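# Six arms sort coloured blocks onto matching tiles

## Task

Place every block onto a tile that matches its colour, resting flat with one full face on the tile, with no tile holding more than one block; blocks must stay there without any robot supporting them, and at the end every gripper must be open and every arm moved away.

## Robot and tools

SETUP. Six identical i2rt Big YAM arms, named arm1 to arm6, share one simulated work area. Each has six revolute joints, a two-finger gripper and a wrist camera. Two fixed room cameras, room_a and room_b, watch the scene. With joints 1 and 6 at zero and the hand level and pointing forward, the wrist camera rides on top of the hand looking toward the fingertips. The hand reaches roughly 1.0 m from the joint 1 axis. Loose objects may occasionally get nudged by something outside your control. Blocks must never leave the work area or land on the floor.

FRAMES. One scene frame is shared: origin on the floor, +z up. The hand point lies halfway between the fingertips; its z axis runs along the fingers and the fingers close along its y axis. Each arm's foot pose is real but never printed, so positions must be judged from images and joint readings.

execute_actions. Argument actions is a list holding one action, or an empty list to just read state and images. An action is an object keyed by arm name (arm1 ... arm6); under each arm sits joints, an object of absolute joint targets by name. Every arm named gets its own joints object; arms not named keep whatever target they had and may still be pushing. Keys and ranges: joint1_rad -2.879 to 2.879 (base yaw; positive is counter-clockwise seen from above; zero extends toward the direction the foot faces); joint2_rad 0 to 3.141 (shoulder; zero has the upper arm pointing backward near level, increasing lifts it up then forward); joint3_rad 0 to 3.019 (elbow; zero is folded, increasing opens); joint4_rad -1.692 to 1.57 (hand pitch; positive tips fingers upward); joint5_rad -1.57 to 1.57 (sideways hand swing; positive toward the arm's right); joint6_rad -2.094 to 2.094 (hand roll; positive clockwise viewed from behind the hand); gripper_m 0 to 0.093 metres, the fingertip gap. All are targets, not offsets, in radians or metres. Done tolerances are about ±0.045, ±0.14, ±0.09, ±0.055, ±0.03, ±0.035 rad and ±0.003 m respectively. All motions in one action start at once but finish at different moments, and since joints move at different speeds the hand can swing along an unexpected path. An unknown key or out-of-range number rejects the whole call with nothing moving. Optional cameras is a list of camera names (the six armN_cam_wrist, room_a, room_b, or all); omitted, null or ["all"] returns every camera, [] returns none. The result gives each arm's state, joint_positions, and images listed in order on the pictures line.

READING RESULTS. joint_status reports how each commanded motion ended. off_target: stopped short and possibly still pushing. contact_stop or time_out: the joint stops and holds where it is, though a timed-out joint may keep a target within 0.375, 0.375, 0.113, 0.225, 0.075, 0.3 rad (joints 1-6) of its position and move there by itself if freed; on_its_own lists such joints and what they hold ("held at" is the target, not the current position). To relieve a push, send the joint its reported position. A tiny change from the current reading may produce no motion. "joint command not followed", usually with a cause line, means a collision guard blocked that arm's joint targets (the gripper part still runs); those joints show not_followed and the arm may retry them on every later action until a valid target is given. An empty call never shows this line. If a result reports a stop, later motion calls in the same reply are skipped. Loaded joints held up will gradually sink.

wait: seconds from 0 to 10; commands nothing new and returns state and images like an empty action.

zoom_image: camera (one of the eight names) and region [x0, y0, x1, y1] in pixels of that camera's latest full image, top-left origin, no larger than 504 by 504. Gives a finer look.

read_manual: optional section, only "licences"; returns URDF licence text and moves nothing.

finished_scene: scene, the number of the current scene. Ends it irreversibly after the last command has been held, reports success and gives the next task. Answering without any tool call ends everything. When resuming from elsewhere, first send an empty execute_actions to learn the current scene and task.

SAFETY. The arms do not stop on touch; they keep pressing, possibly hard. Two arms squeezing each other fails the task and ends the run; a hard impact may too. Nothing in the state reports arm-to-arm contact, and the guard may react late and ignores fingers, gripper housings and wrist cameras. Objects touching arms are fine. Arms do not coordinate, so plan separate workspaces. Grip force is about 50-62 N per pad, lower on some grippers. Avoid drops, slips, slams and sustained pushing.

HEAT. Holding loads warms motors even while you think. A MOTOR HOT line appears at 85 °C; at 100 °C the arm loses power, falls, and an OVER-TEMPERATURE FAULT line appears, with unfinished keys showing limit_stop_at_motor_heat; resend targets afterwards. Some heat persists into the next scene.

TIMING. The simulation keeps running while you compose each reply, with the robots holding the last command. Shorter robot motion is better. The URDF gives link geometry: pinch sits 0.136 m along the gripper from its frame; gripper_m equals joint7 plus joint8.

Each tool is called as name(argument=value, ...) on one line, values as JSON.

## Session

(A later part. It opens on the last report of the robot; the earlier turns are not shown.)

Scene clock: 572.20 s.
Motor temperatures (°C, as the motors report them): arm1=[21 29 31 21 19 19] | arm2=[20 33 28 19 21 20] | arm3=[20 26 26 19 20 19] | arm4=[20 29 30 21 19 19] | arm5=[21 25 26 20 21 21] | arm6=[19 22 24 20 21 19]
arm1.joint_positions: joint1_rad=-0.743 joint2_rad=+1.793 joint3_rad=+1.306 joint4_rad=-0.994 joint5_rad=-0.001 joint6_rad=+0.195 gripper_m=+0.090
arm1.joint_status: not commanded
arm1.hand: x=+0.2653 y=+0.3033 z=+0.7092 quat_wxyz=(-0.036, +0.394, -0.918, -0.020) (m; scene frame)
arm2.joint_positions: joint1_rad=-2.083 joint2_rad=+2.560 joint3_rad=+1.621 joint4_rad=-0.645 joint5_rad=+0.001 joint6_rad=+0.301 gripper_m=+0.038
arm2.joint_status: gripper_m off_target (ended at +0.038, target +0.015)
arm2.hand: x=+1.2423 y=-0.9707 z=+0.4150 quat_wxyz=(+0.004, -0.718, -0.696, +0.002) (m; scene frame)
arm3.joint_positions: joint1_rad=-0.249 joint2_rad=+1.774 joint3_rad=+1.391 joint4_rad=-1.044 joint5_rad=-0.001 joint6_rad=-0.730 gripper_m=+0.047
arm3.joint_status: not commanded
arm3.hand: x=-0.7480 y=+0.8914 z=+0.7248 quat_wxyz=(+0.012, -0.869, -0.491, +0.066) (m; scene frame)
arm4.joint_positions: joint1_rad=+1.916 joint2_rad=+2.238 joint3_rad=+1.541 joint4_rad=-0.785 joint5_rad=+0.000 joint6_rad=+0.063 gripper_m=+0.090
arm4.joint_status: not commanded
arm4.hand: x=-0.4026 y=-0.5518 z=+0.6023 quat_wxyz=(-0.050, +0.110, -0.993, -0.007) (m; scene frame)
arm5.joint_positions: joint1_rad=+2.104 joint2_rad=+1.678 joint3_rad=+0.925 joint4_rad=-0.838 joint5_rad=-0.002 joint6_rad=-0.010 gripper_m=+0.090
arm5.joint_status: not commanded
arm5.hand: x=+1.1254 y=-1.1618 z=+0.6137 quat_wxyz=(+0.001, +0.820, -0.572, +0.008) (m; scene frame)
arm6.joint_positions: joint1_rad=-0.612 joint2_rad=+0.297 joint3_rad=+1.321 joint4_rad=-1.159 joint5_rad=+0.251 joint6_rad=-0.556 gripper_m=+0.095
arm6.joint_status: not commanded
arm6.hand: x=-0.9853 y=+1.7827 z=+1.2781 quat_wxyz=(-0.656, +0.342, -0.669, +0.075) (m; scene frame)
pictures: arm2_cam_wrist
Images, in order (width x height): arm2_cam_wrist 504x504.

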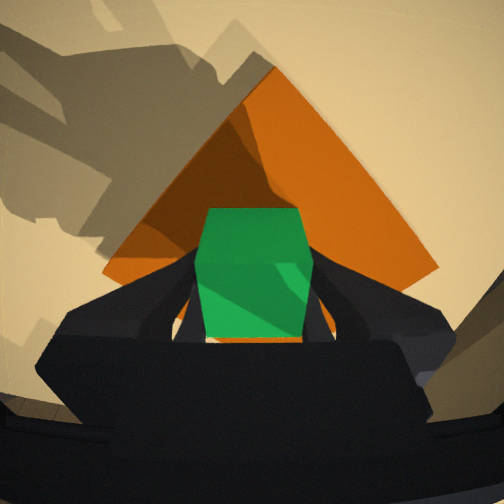

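execute_actions(actions=[{"arm1": {"joints": {"joint1_rad": 1.3}}, "arm2": {"joints": {"joint1_rad": -0.07, "joint2_rad": 1.87, "joint3_rad": 1.3, "joint4_rad": -0.99, "joint6_rad": 0.0}}, "arm3": {"joints": {"joint1_rad": 0.3, "joint6_rad": -0.51}}, "arm4": {"joints": {"joint1_rad": 1.2, "joint2_rad": 1.6, "joint3_rad": 1.0, "joint4_rad": -0.95}}, "arm5": {"joints": {"joint1_rad": 1.443, "joint2_rad": 2.35, "joint3_rad": 1.85, "joint4_rad": -1.045, "joint6_rad": 0.55}}}], cameras=["arm1_cam_wrist", "arm2_cam_wrist", "arm5_cam_wrist", "room_a", "room_b"])

Scene clock: 608.33 s.
Motor temperatures (°C, as the motors report them): arm1=[21 29 31 21 19 19] | arm2=[20 32 28 19 21 20] | arm3=[20 26 26 19 20 19] | arm4=[20 29 30 21 19 19] | arm5=[21 25 26 20 21 21] | arm6=[19 22 24 20 21 19]
arm1.joint_positions: joint1_rad=+1.309 joint2_rad=+1.793 joint3_rad=+1.306 joint4_rad=-0.994 joint5_rad=+0.000 joint6_rad=+0.195 gripper_m=+0.090
arm1.joint_status: all done
arm1.hand: x=-0.5485 y=-0.1010 z=+0.7116 quat_wxyz=(+0.008, +0.989, -0.139, -0.043) (m; scene frame)
arm2.joint_positions: joint1_rad=-0.063 joint2_rad=+1.864 joint3_rad=+1.303 joint4_rad=-0.976 joint5_rad=+0.000 joint6_rad=+0.008 gripper_m=+0.038
arm2.joint_status: all done
arm2.hand: x=+1.4811 y=-0.0436 z=+0.7018 quat_wxyz=(-0.012, +0.349, -0.937, -0.002) (m; scene frame)
arm3.joint_positions: joint1_rad=+0.298 joint2_rad=+1.774 joint3_rad=+1.391 joint4_rad=-1.044 joint5_rad=-0.001 joint6_rad=-0.522 gripper_m=+0.047
arm3.joint_status: all done
arm3.hand: x=-0.5859 y=+0.6393 z=+0.7265 quat_wxyz=(-0.016, -0.773, -0.630, +0.067) (m; scene frame)
arm4.joint_positions: joint1_rad=+1.210 joint2_rad=+1.580 joint3_rad=+1.013 joint4_rad=-0.935 joint5_rad=+0.001 joint6_rad=+0.064 gripper_m=+0.090
arm4.joint_status: all done
arm4.hand: x=-0.6101 y=-0.9040 z=+0.7621 quat_wxyz=(-0.040, -0.241, -0.970, +0.006) (m; scene frame)
arm5.joint_positions: joint1_rad=+1.450 joint2_rad=+2.365 joint3_rad=+1.810 joint4_rad=-1.030 joint5_rad=-0.001 joint6_rad=+0.538 gripper_m=+0.090
arm5.joint_status: all done
arm5.hand: x=+1.4640 y=-0.9125 z=+0.5252 quat_wxyz=(+0.001, +0.353, -0.936, +0.003) (m; scene frame)
arm6.joint_positions: joint1_rad=-0.612 joint2_rad=+0.297 joint3_rad=+1.321 joint4_rad=-1.159 joint5_rad=+0.251 joint6_rad=-0.556 gripper_m=+0.095
arm6.joint_status: not commanded
arm6.hand: x=-0.9853 y=+1.7827 z=+1.2781 quat_wxyz=(-0.656, +0.342, -0.669, +0.075) (m; scene frame)
pictures: arm1_cam_wrist, arm2_cam_wrist, arm5_cam_wrist, room_a, room_b
Images, in order (width x height): arm1_cam_wrist 504x504, arm2_cam_wrist 504x504, arm5_cam_wrist 504x504, room_a 504x504, room_b 504x504.

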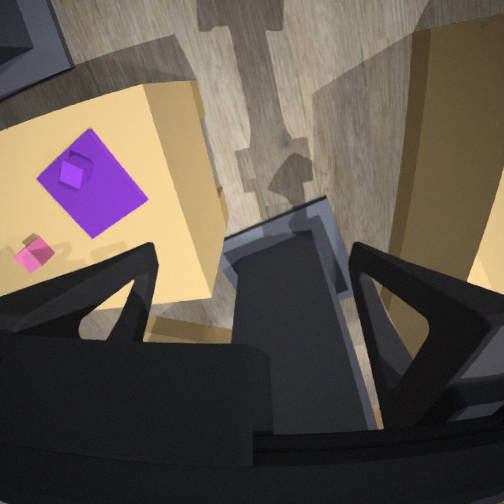

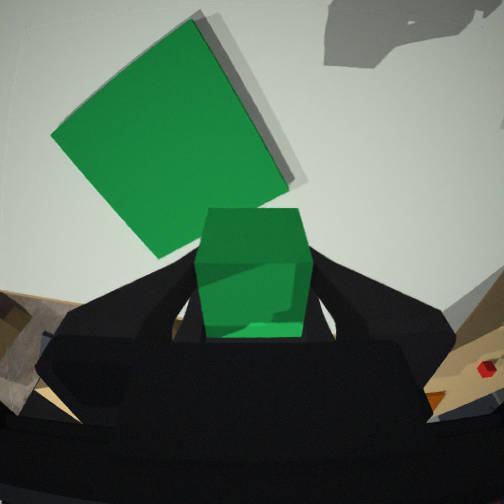

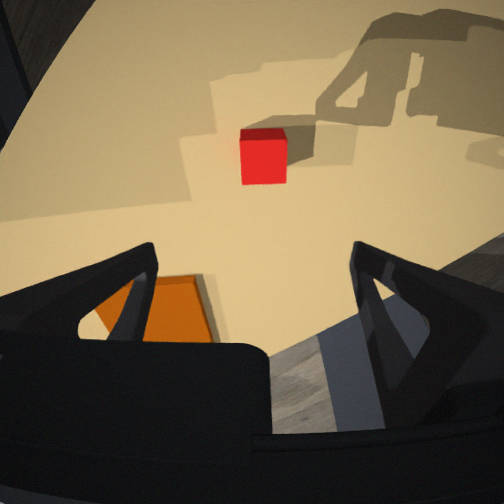

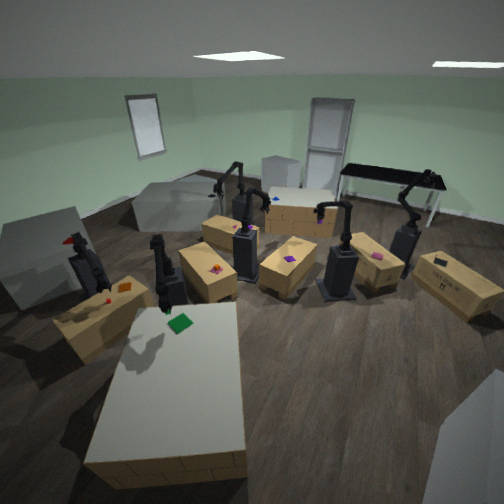

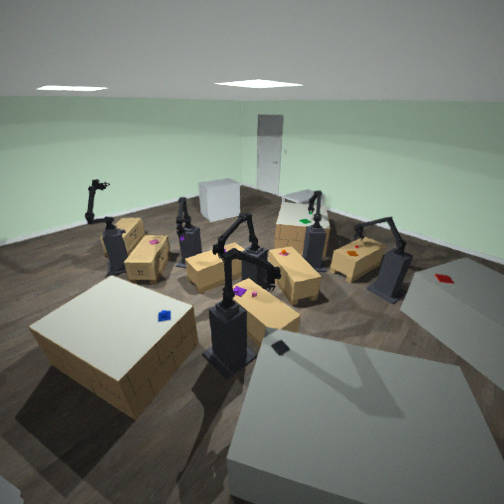

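execute_actions(actions=[{"arm1": {"joints": {"joint1_rad": 1.7, "joint2_rad": 2.0, "joint3_rad": 1.42, "joint4_rad": -0.95, "joint6_rad": 0.56}}, "arm2": {"joints": {"joint1_rad": 0.045, "joint2_rad": 2.015, "joint3_rad": 1.365, "joint4_rad": -0.88}}, "arm3": {"joints": {"joint1_rad": 0.7, "joint2_rad": 1.98, "joint3_rad": 1.48, "joint4_rad": -0.98}}, "arm5": {"joints": {"joint1_rad": 1.425, "joint2_rad": 2.535, "joint3_rad": 1.885, "joint4_rad": -0.87, "gripper_m": 0.065}}}], cameras=["arm1_cam_wrist", "arm2_cam_wrist", "arm5_cam_wrist"])

Scene clock: 637.07 s.
Motor temperatures (°C, as the motors report them): arm1=[21 29 31 21 19 19] | arm2=[20 31 28 19 21 20] | arm3=[20 26 26 19 20 19] | arm4=[20 27 30 21 19 19] | arm5=[21 28 28 20 21 21] | arm6=[19 22 24 20 21 19]
arm1.joint_positions: joint1_rad=+1.696 joint2_rad=+2.006 joint3_rad=+1.396 joint4_rad=-0.951 joint5_rad=-0.001 joint6_rad=+0.552 gripper_m=+0.090
arm1.joint_status: all done
arm1.hand: x=-0.5524 y=-0.3130 z=+0.6335 quat_wxyz=(+0.008, +0.992, -0.124, -0.003) (m; scene frame)
arm2.joint_positions: joint1_rad=+0.056 joint2_rad=+2.030 joint3_rad=+1.323 joint4_rad=-0.894 joint5_rad=+0.000 joint6_rad=+0.008 gripper_m=+0.038
arm2.joint_status: all done
arm2.hand: x=+1.4405 y=+0.0043 z=+0.6232 quat_wxyz=(+0.017, +0.404, -0.915, +0.010) (m; scene frame)
arm3.joint_positions: joint1_rad=+0.693 joint2_rad=+2.011 joint3_rad=+1.456 joint4_rad=-0.981 joint5_rad=-0.002 joint6_rad=-0.520 gripper_m=+0.047
arm3.joint_status: all done
arm3.hand: x=-0.4047 y=+0.5077 z=+0.6237 quat_wxyz=(-0.011, -0.637, -0.771, +0.012) (m; scene frame)
arm4.joint_positions: joint1_rad=+1.210 joint2_rad=+1.580 joint3_rad=+1.013 joint4_rad=-0.935 joint5_rad=+0.001 joint6_rad=+0.064 gripper_m=+0.090
arm4.joint_status: not commanded
arm4.hand: x=-0.6101 y=-0.9040 z=+0.7621 quat_wxyz=(-0.040, -0.241, -0.970, +0.006) (m; scene frame)
arm5.joint_positions: joint1_rad=+1.425 joint2_rad=+2.557 joint3_rad=+1.858 joint4_rad=-0.885 joint5_rad=-0.002 joint6_rad=+0.540 gripper_m=+0.065
arm5.joint_status: all done
arm5.hand: x=+1.4812 y=-0.9134 z=+0.4165 quat_wxyz=(+0.001, +0.341, -0.940, +0.002) (m; scene frame)
arm6.joint_positions: joint1_rad=-0.612 joint2_rad=+0.297 joint3_rad=+1.321 joint4_rad=-1.159 joint5_rad=+0.251 joint6_rad=-0.556 gripper_m=+0.095
arm6.joint_status: not commanded
arm6.hand: x=-0.9853 y=+1.7827 z=+1.2781 quat_wxyz=(-0.656, +0.342, -0.669, +0.075) (m; scene frame)
pictures: arm1_cam_wrist, arm2_cam_wrist, arm5_cam_wrist
Images, in order (width x height): arm1_cam_wrist 504x504, arm2_cam_wrist 504x504, arm5_cam_wrist 504x504.

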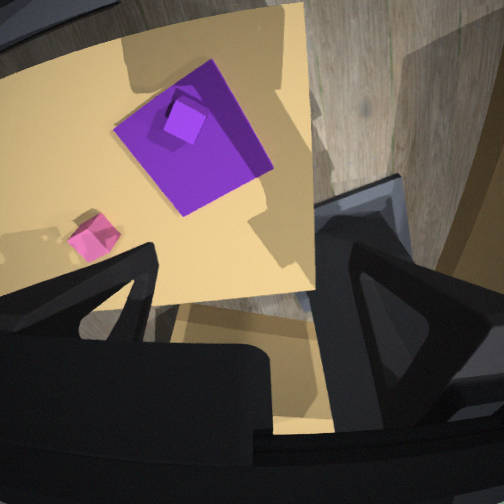

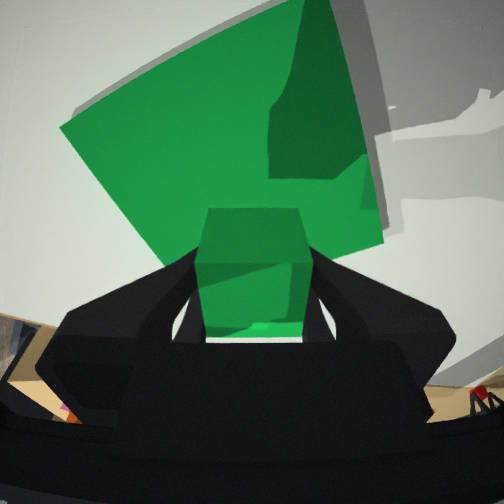

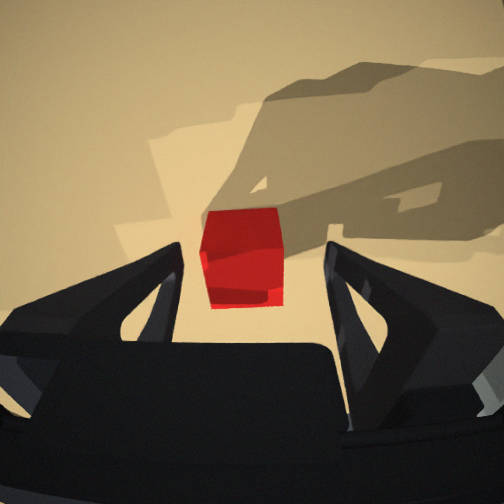

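execute_actions(actions=[{"arm2": {"joints": {"joint2_rad": 2.103, "joint4_rad": -0.78}}, "arm5": {"joints": {"gripper_m": 0.01}}}], cameras=["arm2_cam_wrist", "arm5_cam_wrist"])

Scene clock: 652.57 s.
Motor temperatures (°C, as the motors report them): arm1=[21 29 31 21 19 19] | arm2=[20 32 29 19 21 20] | arm3=[20 27 26 19 20 19] | arm4=[20 26 30 21 19 19] | arm5=[21 28 27 20 21 21] | arm6=[19 22 24 20 21 19]
arm1.joint_positions: joint1_rad=+1.696 joint2_rad=+2.006 joint3_rad=+1.396 joint4_rad=-0.951 joint5_rad=-0.001 joint6_rad=+0.552 gripper_m=+0.090
arm1.joint_status: not commanded
arm1.hand: x=-0.5524 y=-0.3130 z=+0.6335 quat_wxyz=(+0.008, +0.992, -0.124, -0.003) (m; scene frame)
arm2.joint_positions: joint1_rad=+0.056 joint2_rad=+2.103 joint3_rad=+1.323 joint4_rad=-0.796 joint5_rad=+0.000 joint6_rad=+0.008 gripper_m=+0.038
arm2.joint_status: all done
arm2.hand: x=+1.4465 y=+0.0107 z=+0.5848 quat_wxyz=(+0.006, +0.404, -0.915, +0.005) (m; scene frame)
arm3.joint_positions: joint1_rad=+0.693 joint2_rad=+2.011 joint3_rad=+1.456 joint4_rad=-0.981 joint5_rad=-0.002 joint6_rad=-0.520 gripper_m=+0.047
arm3.joint_status: not commanded
arm3.hand: x=-0.4047 y=+0.5077 z=+0.6237 quat_wxyz=(-0.011, -0.637, -0.771, +0.012) (m; scene frame)
arm4.joint_positions: joint1_rad=+1.210 joint2_rad=+1.580 joint3_rad=+1.013 joint4_rad=-0.935 joint5_rad=+0.001 joint6_rad=+0.064 gripper_m=+0.090
arm4.joint_status: not commanded
arm4.hand: x=-0.6101 y=-0.9040 z=+0.7621 quat_wxyz=(-0.040, -0.241, -0.970, +0.006) (m; scene frame)
arm5.joint_positions: joint1_rad=+1.425 joint2_rad=+2.557 joint3_rad=+1.858 joint4_rad=-0.885 joint5_rad=-0.002 joint6_rad=+0.540 gripper_m=+0.031
arm5.joint_status: gripper_m off_target (ended at +0.031, target +0.010)
arm5.hand: x=+1.4812 y=-0.9134 z=+0.4165 quat_wxyz=(+0.001, +0.340, -0.940, +0.002) (m; scene frame)
arm6.joint_positions: joint1_rad=-0.612 joint2_rad=+0.297 joint3_rad=+1.321 joint4_rad=-1.159 joint5_rad=+0.251 joint6_rad=-0.556 gripper_m=+0.095
arm6.joint_status: not commanded
arm6.hand: x=-0.9853 y=+1.7827 z=+1.2781 quat_wxyz=(-0.656, +0.342, -0.669, +0.075) (m; scene frame)
pictures: arm2_cam_wrist, arm5_cam_wrist
Images, in order (width x height): arm2_cam_wrist 504x504, arm5_cam_wrist 504x504.

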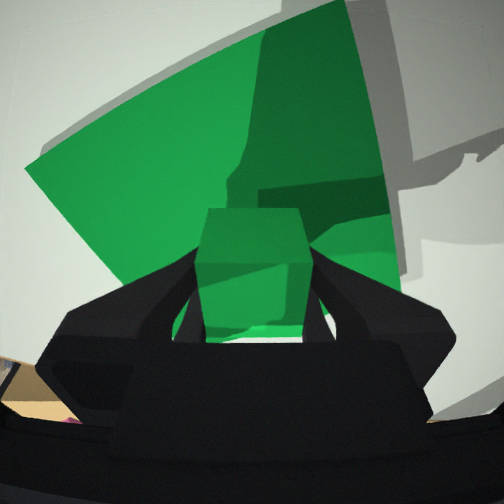

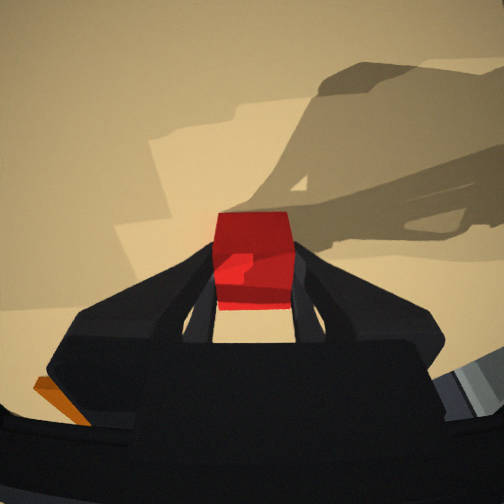

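execute_actions(actions=[{"arm2": {"joints": {"joint2_rad": 2.145, "joint4_rad": -0.755}}}], cameras=["arm2_cam_wrist"])

Scene clock: 664.70 s.
Motor temperatures (°C, as the motors report them): arm1=[21 29 32 21 19 19] | arm2=[20 32 30 19 21 20] | arm3=[20 27 26 19 20 19] | arm4=[20 26 30 21 19 19] | arm5=[21 29 27 20 21 21] | arm6=[19 22 24 20 21 19]
arm1.joint_positions: joint1_rad=+1.696 joint2_rad=+2.006 joint3_rad=+1.396 joint4_rad=-0.951 joint5_rad=-0.001 joint6_rad=+0.552 gripper_m=+0.090
arm1.joint_status: not commanded
arm1.hand: x=-0.5524 y=-0.3130 z=+0.6335 quat_wxyz=(+0.008, +0.992, -0.124, -0.003) (m; scene frame)
arm2.joint_positions: joint1_rad=+0.056 joint2_rad=+2.128 joint3_rad=+1.325 joint4_rad=-0.769 joint5_rad=+0.000 joint6_rad=+0.008 gripper_m=+0.038
arm2.joint_status: all done
arm2.hand: x=+1.4476 y=+0.0120 z=+0.5721 quat_wxyz=(+0.005, +0.404, -0.915, +0.004) (m; scene frame)
arm3.joint_positions: joint1_rad=+0.693 joint2_rad=+2.011 joint3_rad=+1.456 joint4_rad=-0.981 joint5_rad=-0.002 joint6_rad=-0.520 gripper_m=+0.047
arm3.joint_status: not commanded
arm3.hand: x=-0.4047 y=+0.5077 z=+0.6237 quat_wxyz=(-0.011, -0.637, -0.771, +0.012) (m; scene frame)
arm4.joint_positions: joint1_rad=+1.210 joint2_rad=+1.580 joint3_rad=+1.013 joint4_rad=-0.935 joint5_rad=+0.001 joint6_rad=+0.064 gripper_m=+0.090
arm4.joint_status: not commanded
arm4.hand: x=-0.6101 y=-0.9040 z=+0.7621 quat_wxyz=(-0.040, -0.241, -0.970, +0.006) (m; scene frame)
arm5.joint_positions: joint1_rad=+1.425 joint2_rad=+2.557 joint3_rad=+1.858 joint4_rad=-0.885 joint5_rad=-0.002 joint6_rad=+0.540 gripper_m=+0.031
arm5.joint_status: not commanded
arm5.hand: x=+1.4812 y=-0.9134 z=+0.4165 quat_wxyz=(+0.001, +0.340, -0.940, +0.002) (m; scene frame)
arm6.joint_positions: joint1_rad=-0.612 joint2_rad=+0.297 joint3_rad=+1.321 joint4_rad=-1.159 joint5_rad=+0.251 joint6_rad=-0.556 gripper_m=+0.095
arm6.joint_status: not commanded
arm6.hand: x=-0.9853 y=+1.7827 z=+1.2781 quat_wxyz=(-0.656, +0.342, -0.669, +0.075) (m; scene frame)
pictures: arm2_cam_wrist
Images, in order (width x height): arm2_cam_wrist 504x504.

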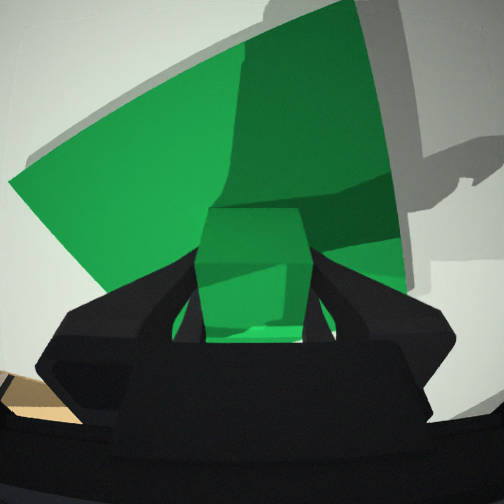

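execute_actions(actions=[{"arm2": {"joints": {"gripper_m": 0.093, "joint2_rad": 2.02}}}], cameras=["arm2_cam_wrist"])

Scene clock: 679.63 s.
Motor temperatures (°C, as the motors report them): arm1=[21 29 32 21 19 19] | arm2=[20 31 30 19 21 20] | arm3=[20 27 26 19 20 19] | arm4=[20 26 30 21 19 19] | arm5=[21 29 27 20 21 21] | arm6=[19 22 24 20 21 19]
arm1.joint_positions: joint1_rad=+1.696 joint2_rad=+2.006 joint3_rad=+1.396 joint4_rad=-0.951 joint5_rad=-0.001 joint6_rad=+0.552 gripper_m=+0.090
arm1.joint_status: not commanded
arm1.hand: x=-0.5524 y=-0.3130 z=+0.6335 quat_wxyz=(+0.008, +0.992, -0.124, -0.003) (m; scene frame)
arm2.joint_positions: joint1_rad=+0.056 joint2_rad=+2.032 joint3_rad=+1.325 joint4_rad=-0.769 joint5_rad=+0.000 joint6_rad=+0.008 gripper_m=+0.093
arm2.joint_status: all done
arm2.hand: x=+1.4614 y=+0.0276 z=+0.6236 quat_wxyz=(-0.040, +0.404, -0.914, -0.016) (m; scene frame)
arm3.joint_positions: joint1_rad=+0.693 joint2_rad=+2.011 joint3_rad=+1.456 joint4_rad=-0.981 joint5_rad=-0.002 joint6_rad=-0.520 gripper_m=+0.047
arm3.joint_status: not commanded
arm3.hand: x=-0.4047 y=+0.5077 z=+0.6237 quat_wxyz=(-0.011, -0.637, -0.771, +0.012) (m; scene frame)
arm4.joint_positions: joint1_rad=+1.210 joint2_rad=+1.580 joint3_rad=+1.013 joint4_rad=-0.935 joint5_rad=+0.001 joint6_rad=+0.064 gripper_m=+0.090
arm4.joint_status: not commanded
arm4.hand: x=-0.6101 y=-0.9040 z=+0.7621 quat_wxyz=(-0.040, -0.241, -0.970, +0.006) (m; scene frame)
arm5.joint_positions: joint1_rad=+1.425 joint2_rad=+2.557 joint3_rad=+1.858 joint4_rad=-0.885 joint5_rad=-0.002 joint6_rad=+0.540 gripper_m=+0.031
arm5.joint_status: not commanded
arm5.hand: x=+1.4812 y=-0.9134 z=+0.4165 quat_wxyz=(+0.001, +0.340, -0.940, +0.002) (m; scene frame)
arm6.joint_positions: joint1_rad=-0.612 joint2_rad=+0.297 joint3_rad=+1.321 joint4_rad=-1.159 joint5_rad=+0.251 joint6_rad=-0.556 gripper_m=+0.095
arm6.joint_status: not commanded
arm6.hand: x=-0.9853 y=+1.7827 z=+1.2781 quat_wxyz=(-0.656, +0.342, -0.669, +0.075) (m; scene frame)
pictures: arm2_cam_wrist
Images, in order (width x height): arm2_cam_wrist 504x504.

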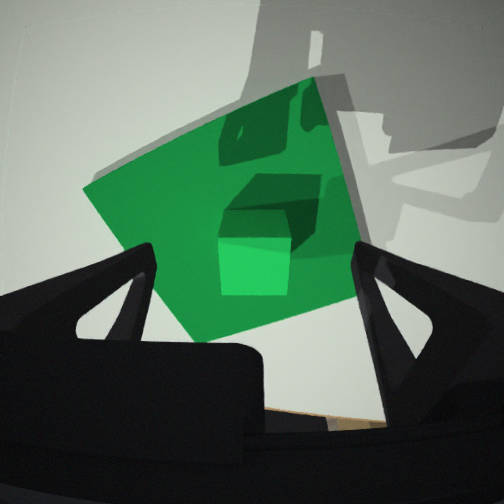

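execute_actions(actions=[])

Scene clock: 700.07 s.
Motor temperatures (°C, as the motors report them): arm1=[21 29 32 21 19 19] | arm2=[20 32 30 19 21 20] | arm3=[20 27 26 19 20 19] | arm4=[20 26 30 21 19 19] | arm5=[21 29 27 20 21 21] | arm6=[19 22 24 20 21 19]
arm1.joint_positions: joint1_rad=+1.696 joint2_rad=+2.006 joint3_rad=+1.396 joint4_rad=-0.951 joint5_rad=-0.001 joint6_rad=+0.552 gripper_m=+0.090
arm1.joint_status: not commanded
arm1.hand: x=-0.5524 y=-0.3130 z=+0.6335 quat_wxyz=(+0.008, +0.992, -0.124, -0.003) (m; scene frame)
arm2.joint_positions: joint1_rad=+0.056 joint2_rad=+2.032 joint3_rad=+1.325 joint4_rad=-0.769 joint5_rad=+0.000 joint6_rad=+0.008 gripper_m=+0.093
arm2.joint_status: all done
arm2.hand: x=+1.4614 y=+0.0276 z=+0.6236 quat_wxyz=(-0.040, +0.404, -0.914, -0.016) (m; scene frame)
arm3.joint_positions: joint1_rad=+0.693 joint2_rad=+2.011 joint3_rad=+1.456 joint4_rad=-0.981 joint5_rad=-0.002 joint6_rad=-0.520 gripper_m=+0.047
arm3.joint_status: not commanded
arm3.hand: x=-0.4047 y=+0.5077 z=+0.6237 quat_wxyz=(-0.011, -0.637, -0.771, +0.012) (m; scene frame)
arm4.joint_positions: joint1_rad=+1.210 joint2_rad=+1.580 joint3_rad=+1.013 joint4_rad=-0.935 joint5_rad=+0.001 joint6_rad=+0.064 gripper_m=+0.090
arm4.joint_status: not commanded
arm4.hand: x=-0.6101 y=-0.9040 z=+0.7621 quat_wxyz=(-0.040, -0.241, -0.970, +0.006) (m; scene frame)
arm5.joint_positions: joint1_rad=+1.425 joint2_rad=+2.557 joint3_rad=+1.858 joint4_rad=-0.885 joint5_rad=-0.002 joint6_rad=+0.540 gripper_m=+0.031
arm5.joint_status: not commanded
arm5.hand: x=+1.4812 y=-0.9134 z=+0.4165 quat_wxyz=(+0.001, +0.340, -0.940, +0.002) (m; scene frame)
arm6.joint_positions: joint1_rad=-0.612 joint2_rad=+0.297 joint3_rad=+1.321 joint4_rad=-1.159 joint5_rad=+0.251 joint6_rad=-0.556 gripper_m=+0.095
arm6.joint_status: not commanded
arm6.hand: x=-0.9853 y=+1.7827 z=+1.2781 quat_wxyz=(-0.656, +0.342, -0.669, +0.075) (m; scene frame)
pictures: arm1_cam_wrist, arm2_cam_wrist, arm3_cam_wrist, arm4_cam_wrist, arm5_cam_wrist, arm6_cam_wrist, room_a, room_b
Images, in order (width x height): arm1_cam_wrist 504x504, arm2_cam_wrist 504x504, arm3_cam_wrist 504x504, arm4_cam_wrist 504x504, arm5_cam_wrist 504x504, arm6_cam_wrist 504x504, room_a 504x504, room_b 504x504.

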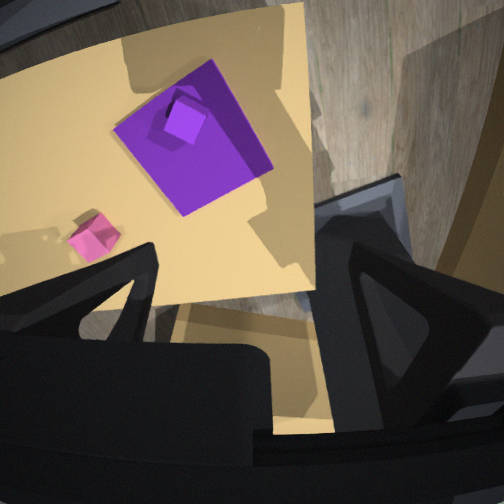

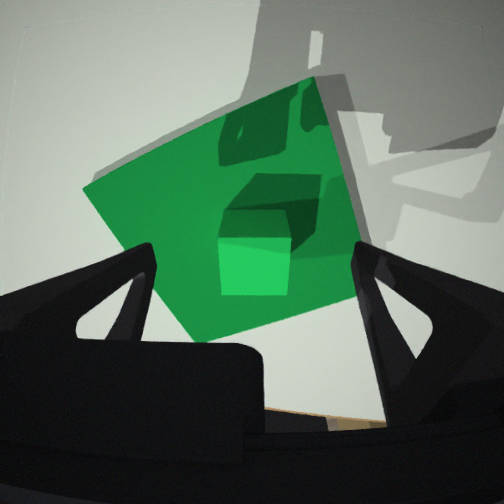

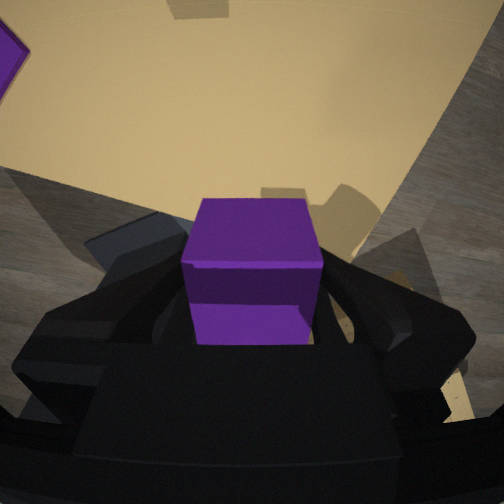

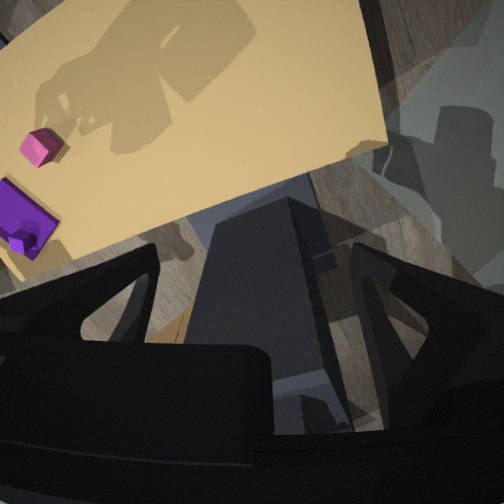

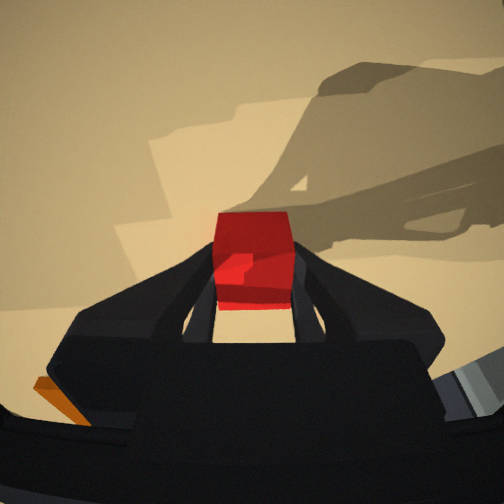

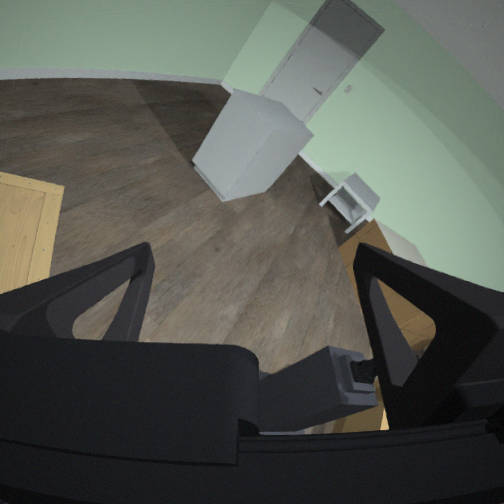

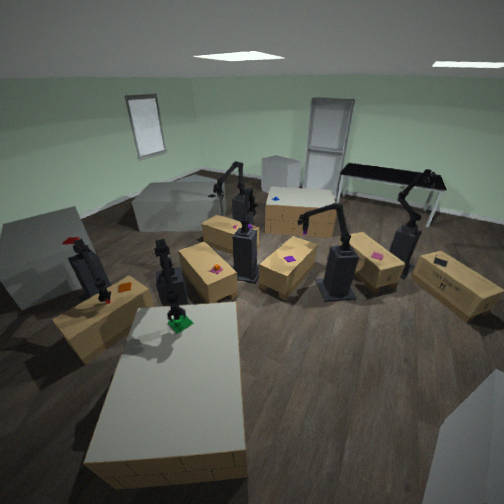

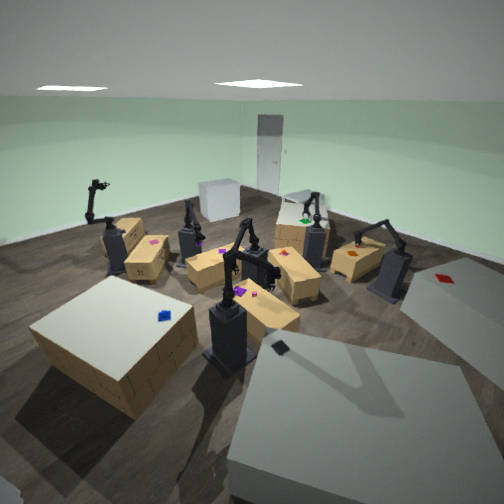

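zoom_image(camera="arm1_cam_wrist", region=[30, 170, 190, 300])

Region (30, 170, 190, 300) of arm1_cam_wrist's 504x504 image, scaled by 3.150, with more detail than that image has; it fills the top 410 rows of this view, and the rest is white.

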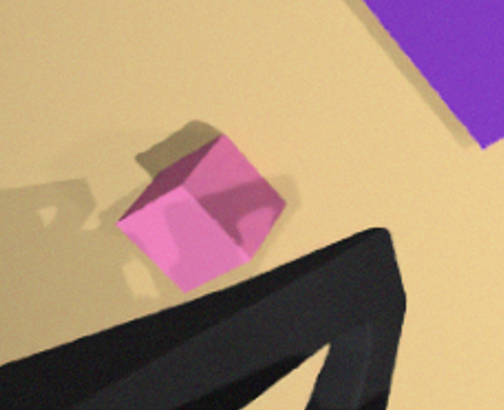

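execute_actions(actions=[{"arm2": {"joints": {"joint1_rad": 2.055, "joint2_rad": 2.0, "joint3_rad": 1.47, "joint4_rad": -1.0, "joint6_rad": 0.02}}, "arm1": {"joints": {"joint1_rad": 2.14, "joint2_rad": 2.33, "joint3_rad": 1.61, "joint4_rad": -0.81, "joint6_rad": 0.566}}, "arm3": {"joints": {"joint1_rad": 1.29, "joint2_rad": 2.28, "joint3_rad": 1.58, "joint4_rad": -0.84}}, "arm5": {"joints": {"joint1_rad": -0.55, "joint2_rad": 1.75, "joint3_rad": 1.44, "joint4_rad": -1.05}}}], cameras=["arm1_cam_wrist", "arm2_cam_wrist", "arm3_cam_wrist", "arm5_cam_wrist"])

Scene clock: 740.03 s.
Motor temperatures (°C, as the motors report them): arm1=[21 30 32 21 19 19] | arm2=[20 32 31 19 21 20] | arm3=[20 28 26 19 20 19] | arm4=[20 25 29 21 19 19] | arm5=[21 30 27 20 21 21] | arm6=[19 22 24 20 21 19]
arm1.joint_positions: joint1_rad=+2.132 joint2_rad=+2.332 joint3_rad=+1.602 joint4_rad=-0.806 joint5_rad=-0.002 joint6_rad=+0.560 gripper_m=+0.090
arm1.joint_status: all done
arm1.hand: x=-0.4805 y=-0.5689 z=+0.5130 quat_wxyz=(+0.017, +0.996, +0.090, -0.012) (m; scene frame)
arm2.joint_positions: joint1_rad=+2.065 joint2_rad=+2.026 joint3_rad=+1.444 joint4_rad=-0.986 joint5_rad=+0.000 joint6_rad=+0.013 gripper_m=+0.093
arm2.joint_status: all done
arm2.hand: x=+0.5394 y=-0.2273 z=+0.6678 quat_wxyz=(+0.005, +0.988, -0.152, -0.003) (m; scene frame)
arm3.joint_positions: joint1_rad=+1.285 joint2_rad=+2.314 joint3_rad=+1.560 joint4_rad=-0.838 joint5_rad=-0.002 joint6_rad=-0.519 gripper_m=+0.047
arm3.joint_status: all done
arm3.hand: x=-0.0605 y=+0.4730 z=+0.4865 quat_wxyz=(+0.001, -0.385, -0.923, -0.011) (m; scene frame)
arm4.joint_positions: joint1_rad=+1.210 joint2_rad=+1.580 joint3_rad=+1.013 joint4_rad=-0.935 joint5_rad=+0.001 joint6_rad=+0.064 gripper_m=+0.090
arm4.joint_status: not commanded
arm4.hand: x=-0.6101 y=-0.9040 z=+0.7621 quat_wxyz=(-0.040, -0.241, -0.970, +0.006) (m; scene frame)
arm5.joint_positions: joint1_rad=-0.555 joint2_rad=+1.767 joint3_rad=+1.441 joint4_rad=-1.034 joint5_rad=-0.001 joint6_rad=+0.540 gripper_m=+0.031
arm5.joint_status: all done
arm5.hand: x=+1.6830 y=-1.9334 z=+0.7446 quat_wxyz=(-0.105, -0.597, -0.796, +0.005) (m; scene frame)
arm6.joint_positions: joint1_rad=-0.612 joint2_rad=+0.297 joint3_rad=+1.321 joint4_rad=-1.159 joint5_rad=+0.251 joint6_rad=-0.556 gripper_m=+0.095
arm6.joint_status: not commanded
arm6.hand: x=-0.9853 y=+1.7827 z=+1.2781 quat_wxyz=(-0.656, +0.342, -0.669, +0.075) (m; scene frame)
pictures: arm1_cam_wrist, arm2_cam_wrist, arm3_cam_wrist, arm5_cam_wrist
Images, in order (width x height): arm1_cam_wrist 504x504, arm2_cam_wrist 504x504, arm3_cam_wrist 504x504, arm5_cam_wrist 504x504.

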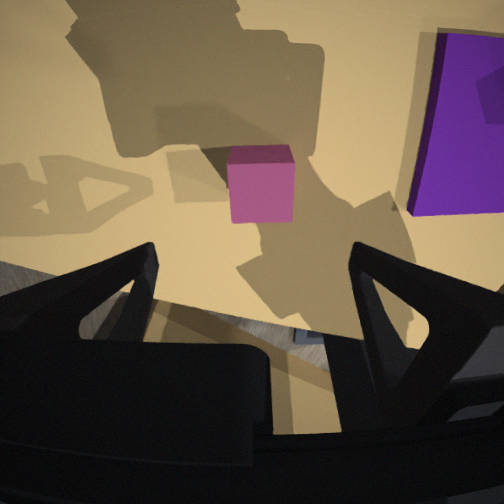

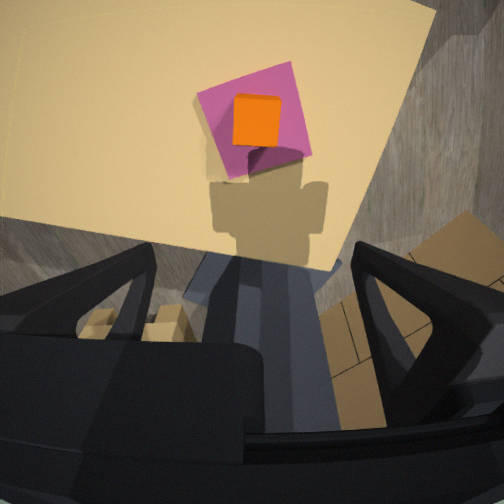

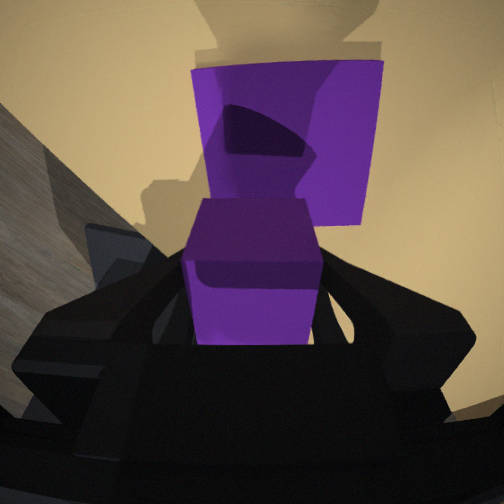

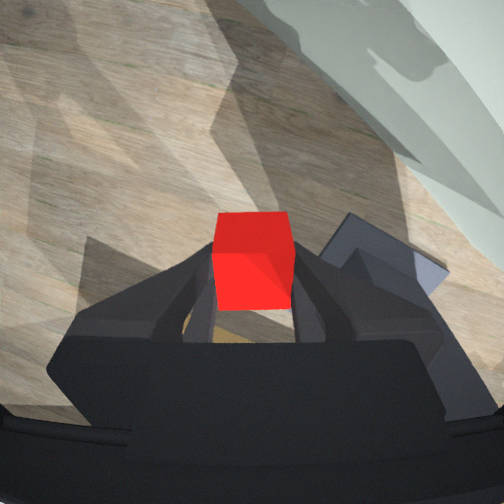

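zoom_image(camera="arm2_cam_wrist", region=[180, 50, 330, 200])

zoom_image(camera="arm1_cam_wrist", region=[190, 120, 340, 270])

zoom_image(camera="arm3_cam_wrist", region=[160, 30, 410, 280])

Region (180, 50, 330, 200) of arm2_cam_wrist's 504x504 image, scaled by 3.360, with more detail than that image has.

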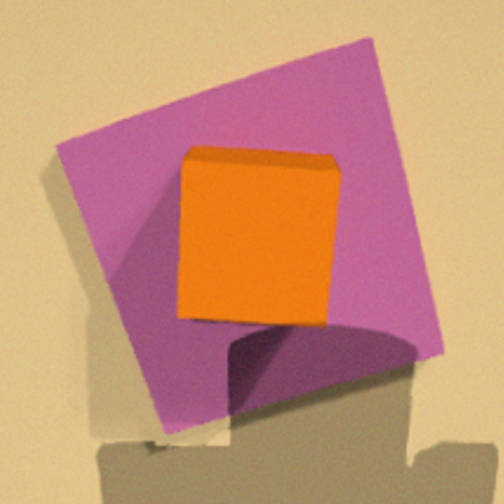

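Region (190, 120, 340, 270) of arm1_cam_wrist's 504x504 image, scaled by 3.360, with more detail than that image has.

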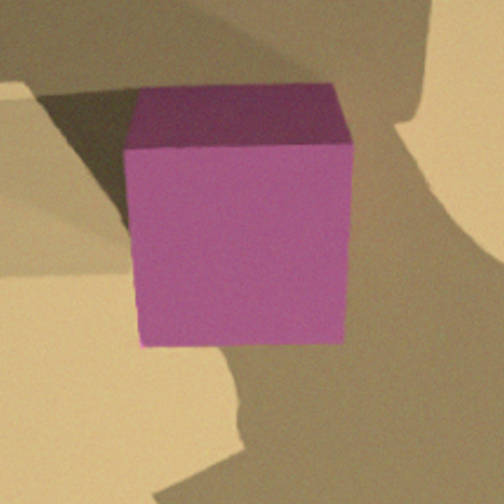

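Region (160, 30, 410, 280) of arm3_cam_wrist's 504x504 image, scaled by 2.016, with more detail than that image has.

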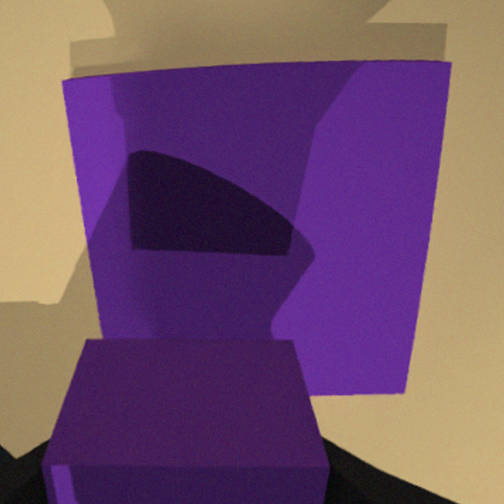

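execute_actions(actions=[{"arm2": {"joints": {"joint1_rad": 2.055, "joint2_rad": 2.465, "joint3_rad": 1.56, "joint4_rad": -0.605, "joint6_rad": 0.075}}, "arm1": {"joints": {"joint2_rad": 2.52, "joint3_rad": 1.695, "joint4_rad": -0.735}}, "arm3": {"joints": {"joint1_rad": 1.28, "joint2_rad": 2.385, "joint3_rad": 1.71, "joint4_rad": -0.855, "joint6_rad": -0.58}}, "arm5": {"joints": {"joint1_rad": -1.05}}}], cameras=["arm1_cam_wrist", "arm2_cam_wrist", "arm3_cam_wrist", "arm5_cam_wrist"])

Scene clock: 794.27 s.
Motor temperatures (°C, as the motors report them): arm1=[21 31 31 21 19 19] | arm2=[20 32 31 19 21 20] | arm3=[20 29 26 19 20 19] | arm4=[20 25 29 21 19 19] | arm5=[21 28 27 20 21 21] | arm6=[19 22 24 20 21 19]
arm1.joint_positions: joint1_rad=+2.132 joint2_rad=+2.524 joint3_rad=+1.682 joint4_rad=-0.737 joint5_rad=-0.002 joint6_rad=+0.560 gripper_m=+0.090
arm1.joint_status: all done
arm1.hand: x=-0.4780 y=-0.5679 z=+0.4190 quat_wxyz=(+0.004, +0.996, +0.090, +0.005) (m; scene frame)
arm2.joint_positions: joint1_rad=+2.065 joint2_rad=+2.498 joint3_rad=+1.540 joint4_rad=-0.620 joint5_rad=+0.000 joint6_rad=+0.065 gripper_m=+0.093
arm2.joint_status: all done
arm2.hand: x=+0.5247 y=-0.2255 z=+0.4281 quat_wxyz=(+0.005, +0.984, -0.178, +0.003) (m; scene frame)
arm3.joint_positions: joint1_rad=+1.285 joint2_rad=+2.394 joint3_rad=+1.672 joint4_rad=-0.852 joint5_rad=-0.002 joint6_rad=-0.568 gripper_m=+0.047
arm3.joint_status: all done
arm3.hand: x=-0.0525 y=+0.4437 z=+0.4703 quat_wxyz=(-0.005, -0.363, -0.932, -0.004) (m; scene frame)
arm4.joint_positions: joint1_rad=+1.210 joint2_rad=+1.580 joint3_rad=+1.013 joint4_rad=-0.935 joint5_rad=+0.001 joint6_rad=+0.064 gripper_m=+0.090
arm4.joint_status: not commanded
arm4.hand: x=-0.6101 y=-0.9040 z=+0.7621 quat_wxyz=(-0.040, -0.241, -0.970, +0.006) (m; scene frame)
arm5.joint_positions: joint1_rad=-1.045 joint2_rad=+1.767 joint3_rad=+1.441 joint4_rad=-1.034 joint5_rad=+0.001 joint6_rad=+0.541 gripper_m=+0.031
arm5.joint_status: all done
arm5.hand: x=+1.4488 y=-2.0867 z=+0.7419 quat_wxyz=(-0.098, -0.772, -0.627, +0.031) (m; scene frame)
arm6.joint_positions: joint1_rad=-0.612 joint2_rad=+0.297 joint3_rad=+1.321 joint4_rad=-1.159 joint5_rad=+0.251 joint6_rad=-0.556 gripper_m=+0.095
arm6.joint_status: not commanded
arm6.hand: x=-0.9853 y=+1.7827 z=+1.2781 quat_wxyz=(-0.656, +0.342, -0.669, +0.075) (m; scene frame)
pictures: arm1_cam_wrist, arm2_cam_wrist, arm3_cam_wrist, arm5_cam_wrist
Images, in order (width x height): arm1_cam_wrist 504x504, arm2_cam_wrist 504x504, arm3_cam_wrist 504x504, arm5_cam_wrist 504x504.

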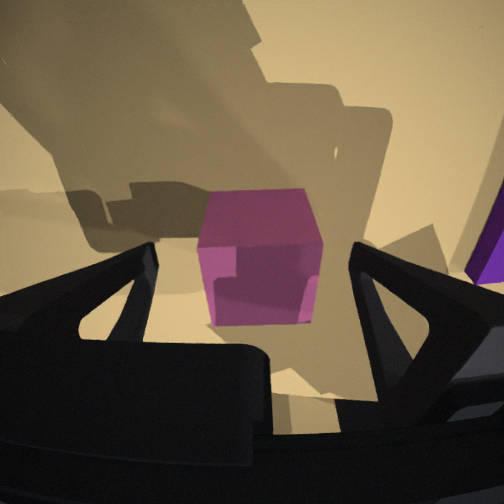

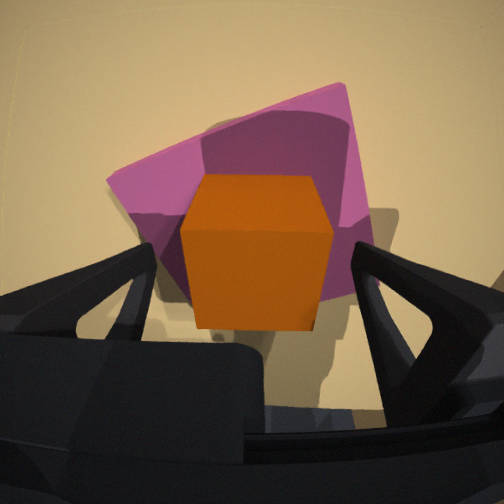

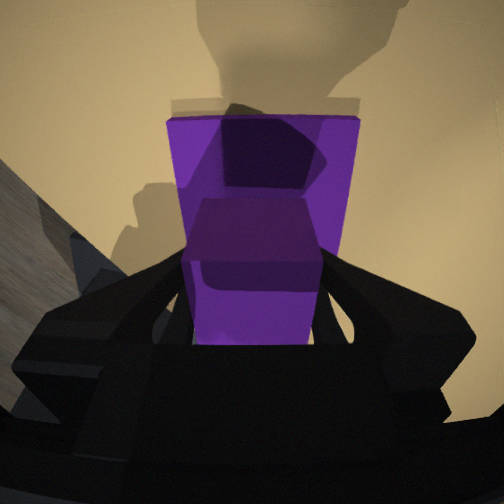

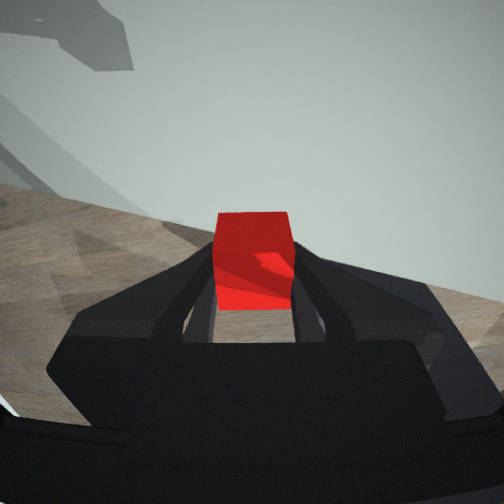

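execute_actions(actions=[{"arm2": {"joints": {"gripper_m": 0.035}}, "arm1": {"joints": {"gripper_m": 0.03}}, "arm3": {"joints": {"joint2_rad": 2.44, "joint4_rad": -0.79}}}], cameras=["arm1_cam_wrist", "arm2_cam_wrist", "arm3_cam_wrist"])

Scene clock: 810.33 s.
Motor temperatures (°C, as the motors report them): arm1=[21 31 31 21 19 19] | arm2=[20 33 30 19 21 20] | arm3=[20 28 26 19 20 19] | arm4=[20 25 29 21 19 19] | arm5=[21 28 27 20 21 21] | arm6=[19 22 24 20 21 19]
arm1.joint_positions: joint1_rad=+2.132 joint2_rad=+2.524 joint3_rad=+1.682 joint4_rad=-0.737 joint5_rad=-0.002 joint6_rad=+0.560 gripper_m=+0.041
arm1.joint_status: gripper_m off_target (ended at +0.041, target +0.030)
arm1.hand: x=-0.4781 y=-0.5679 z=+0.4190 quat_wxyz=(+0.004, +0.996, +0.090, +0.005) (m; scene frame)
arm2.joint_positions: joint1_rad=+2.065 joint2_rad=+2.498 joint3_rad=+1.540 joint4_rad=-0.620 joint5_rad=+0.001 joint6_rad=+0.066 gripper_m=+0.048
arm2.joint_status: gripper_m off_target (ended at +0.048, target +0.035)
arm2.hand: x=+0.5248 y=-0.2254 z=+0.4281 quat_wxyz=(+0.005, +0.984, -0.178, +0.003) (m; scene frame)
arm3.joint_positions: joint1_rad=+1.285 joint2_rad=+2.458 joint3_rad=+1.677 joint4_rad=-0.798 joint5_rad=-0.002 joint6_rad=-0.568 gripper_m=+0.047
arm3.joint_status: all done
arm3.hand: x=-0.0532 y=+0.4479 z=+0.4326 quat_wxyz=(-0.003, -0.363, -0.932, -0.006) (m; scene frame)
arm4.joint_positions: joint1_rad=+1.210 joint2_rad=+1.580 joint3_rad=+1.013 joint4_rad=-0.935 joint5_rad=+0.001 joint6_rad=+0.064 gripper_m=+0.090
arm4.joint_status: not commanded
arm4.hand: x=-0.6101 y=-0.9040 z=+0.7621 quat_wxyz=(-0.040, -0.241, -0.970, +0.006) (m; scene frame)
arm5.joint_positions: joint1_rad=-1.045 joint2_rad=+1.767 joint3_rad=+1.441 joint4_rad=-1.034 joint5_rad=+0.001 joint6_rad=+0.541 gripper_m=+0.031
arm5.joint_status: not commanded
arm5.hand: x=+1.4488 y=-2.0867 z=+0.7419 quat_wxyz=(-0.098, -0.772, -0.627, +0.031) (m; scene frame)
arm6.joint_positions: joint1_rad=-0.612 joint2_rad=+0.297 joint3_rad=+1.321 joint4_rad=-1.159 joint5_rad=+0.251 joint6_rad=-0.556 gripper_m=+0.095
arm6.joint_status: not commanded
arm6.hand: x=-0.9853 y=+1.7827 z=+1.2781 quat_wxyz=(-0.656, +0.342, -0.669, +0.075) (m; scene frame)
pictures: arm1_cam_wrist, arm2_cam_wrist, arm3_cam_wrist
Images, in order (width x height): arm1_cam_wrist 504x504, arm2_cam_wrist 504x504, arm3_cam_wrist 504x504.

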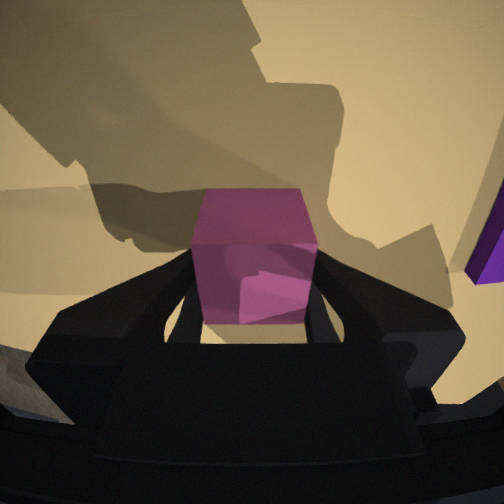

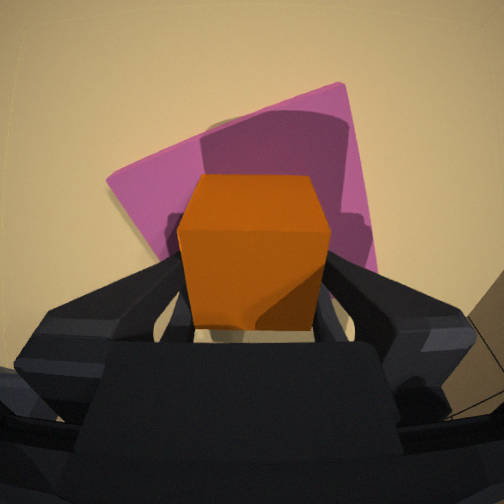

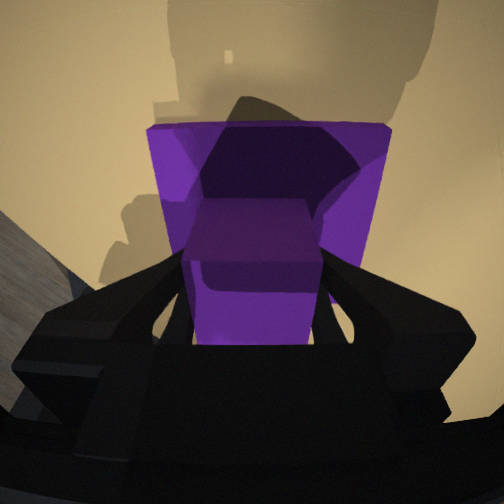

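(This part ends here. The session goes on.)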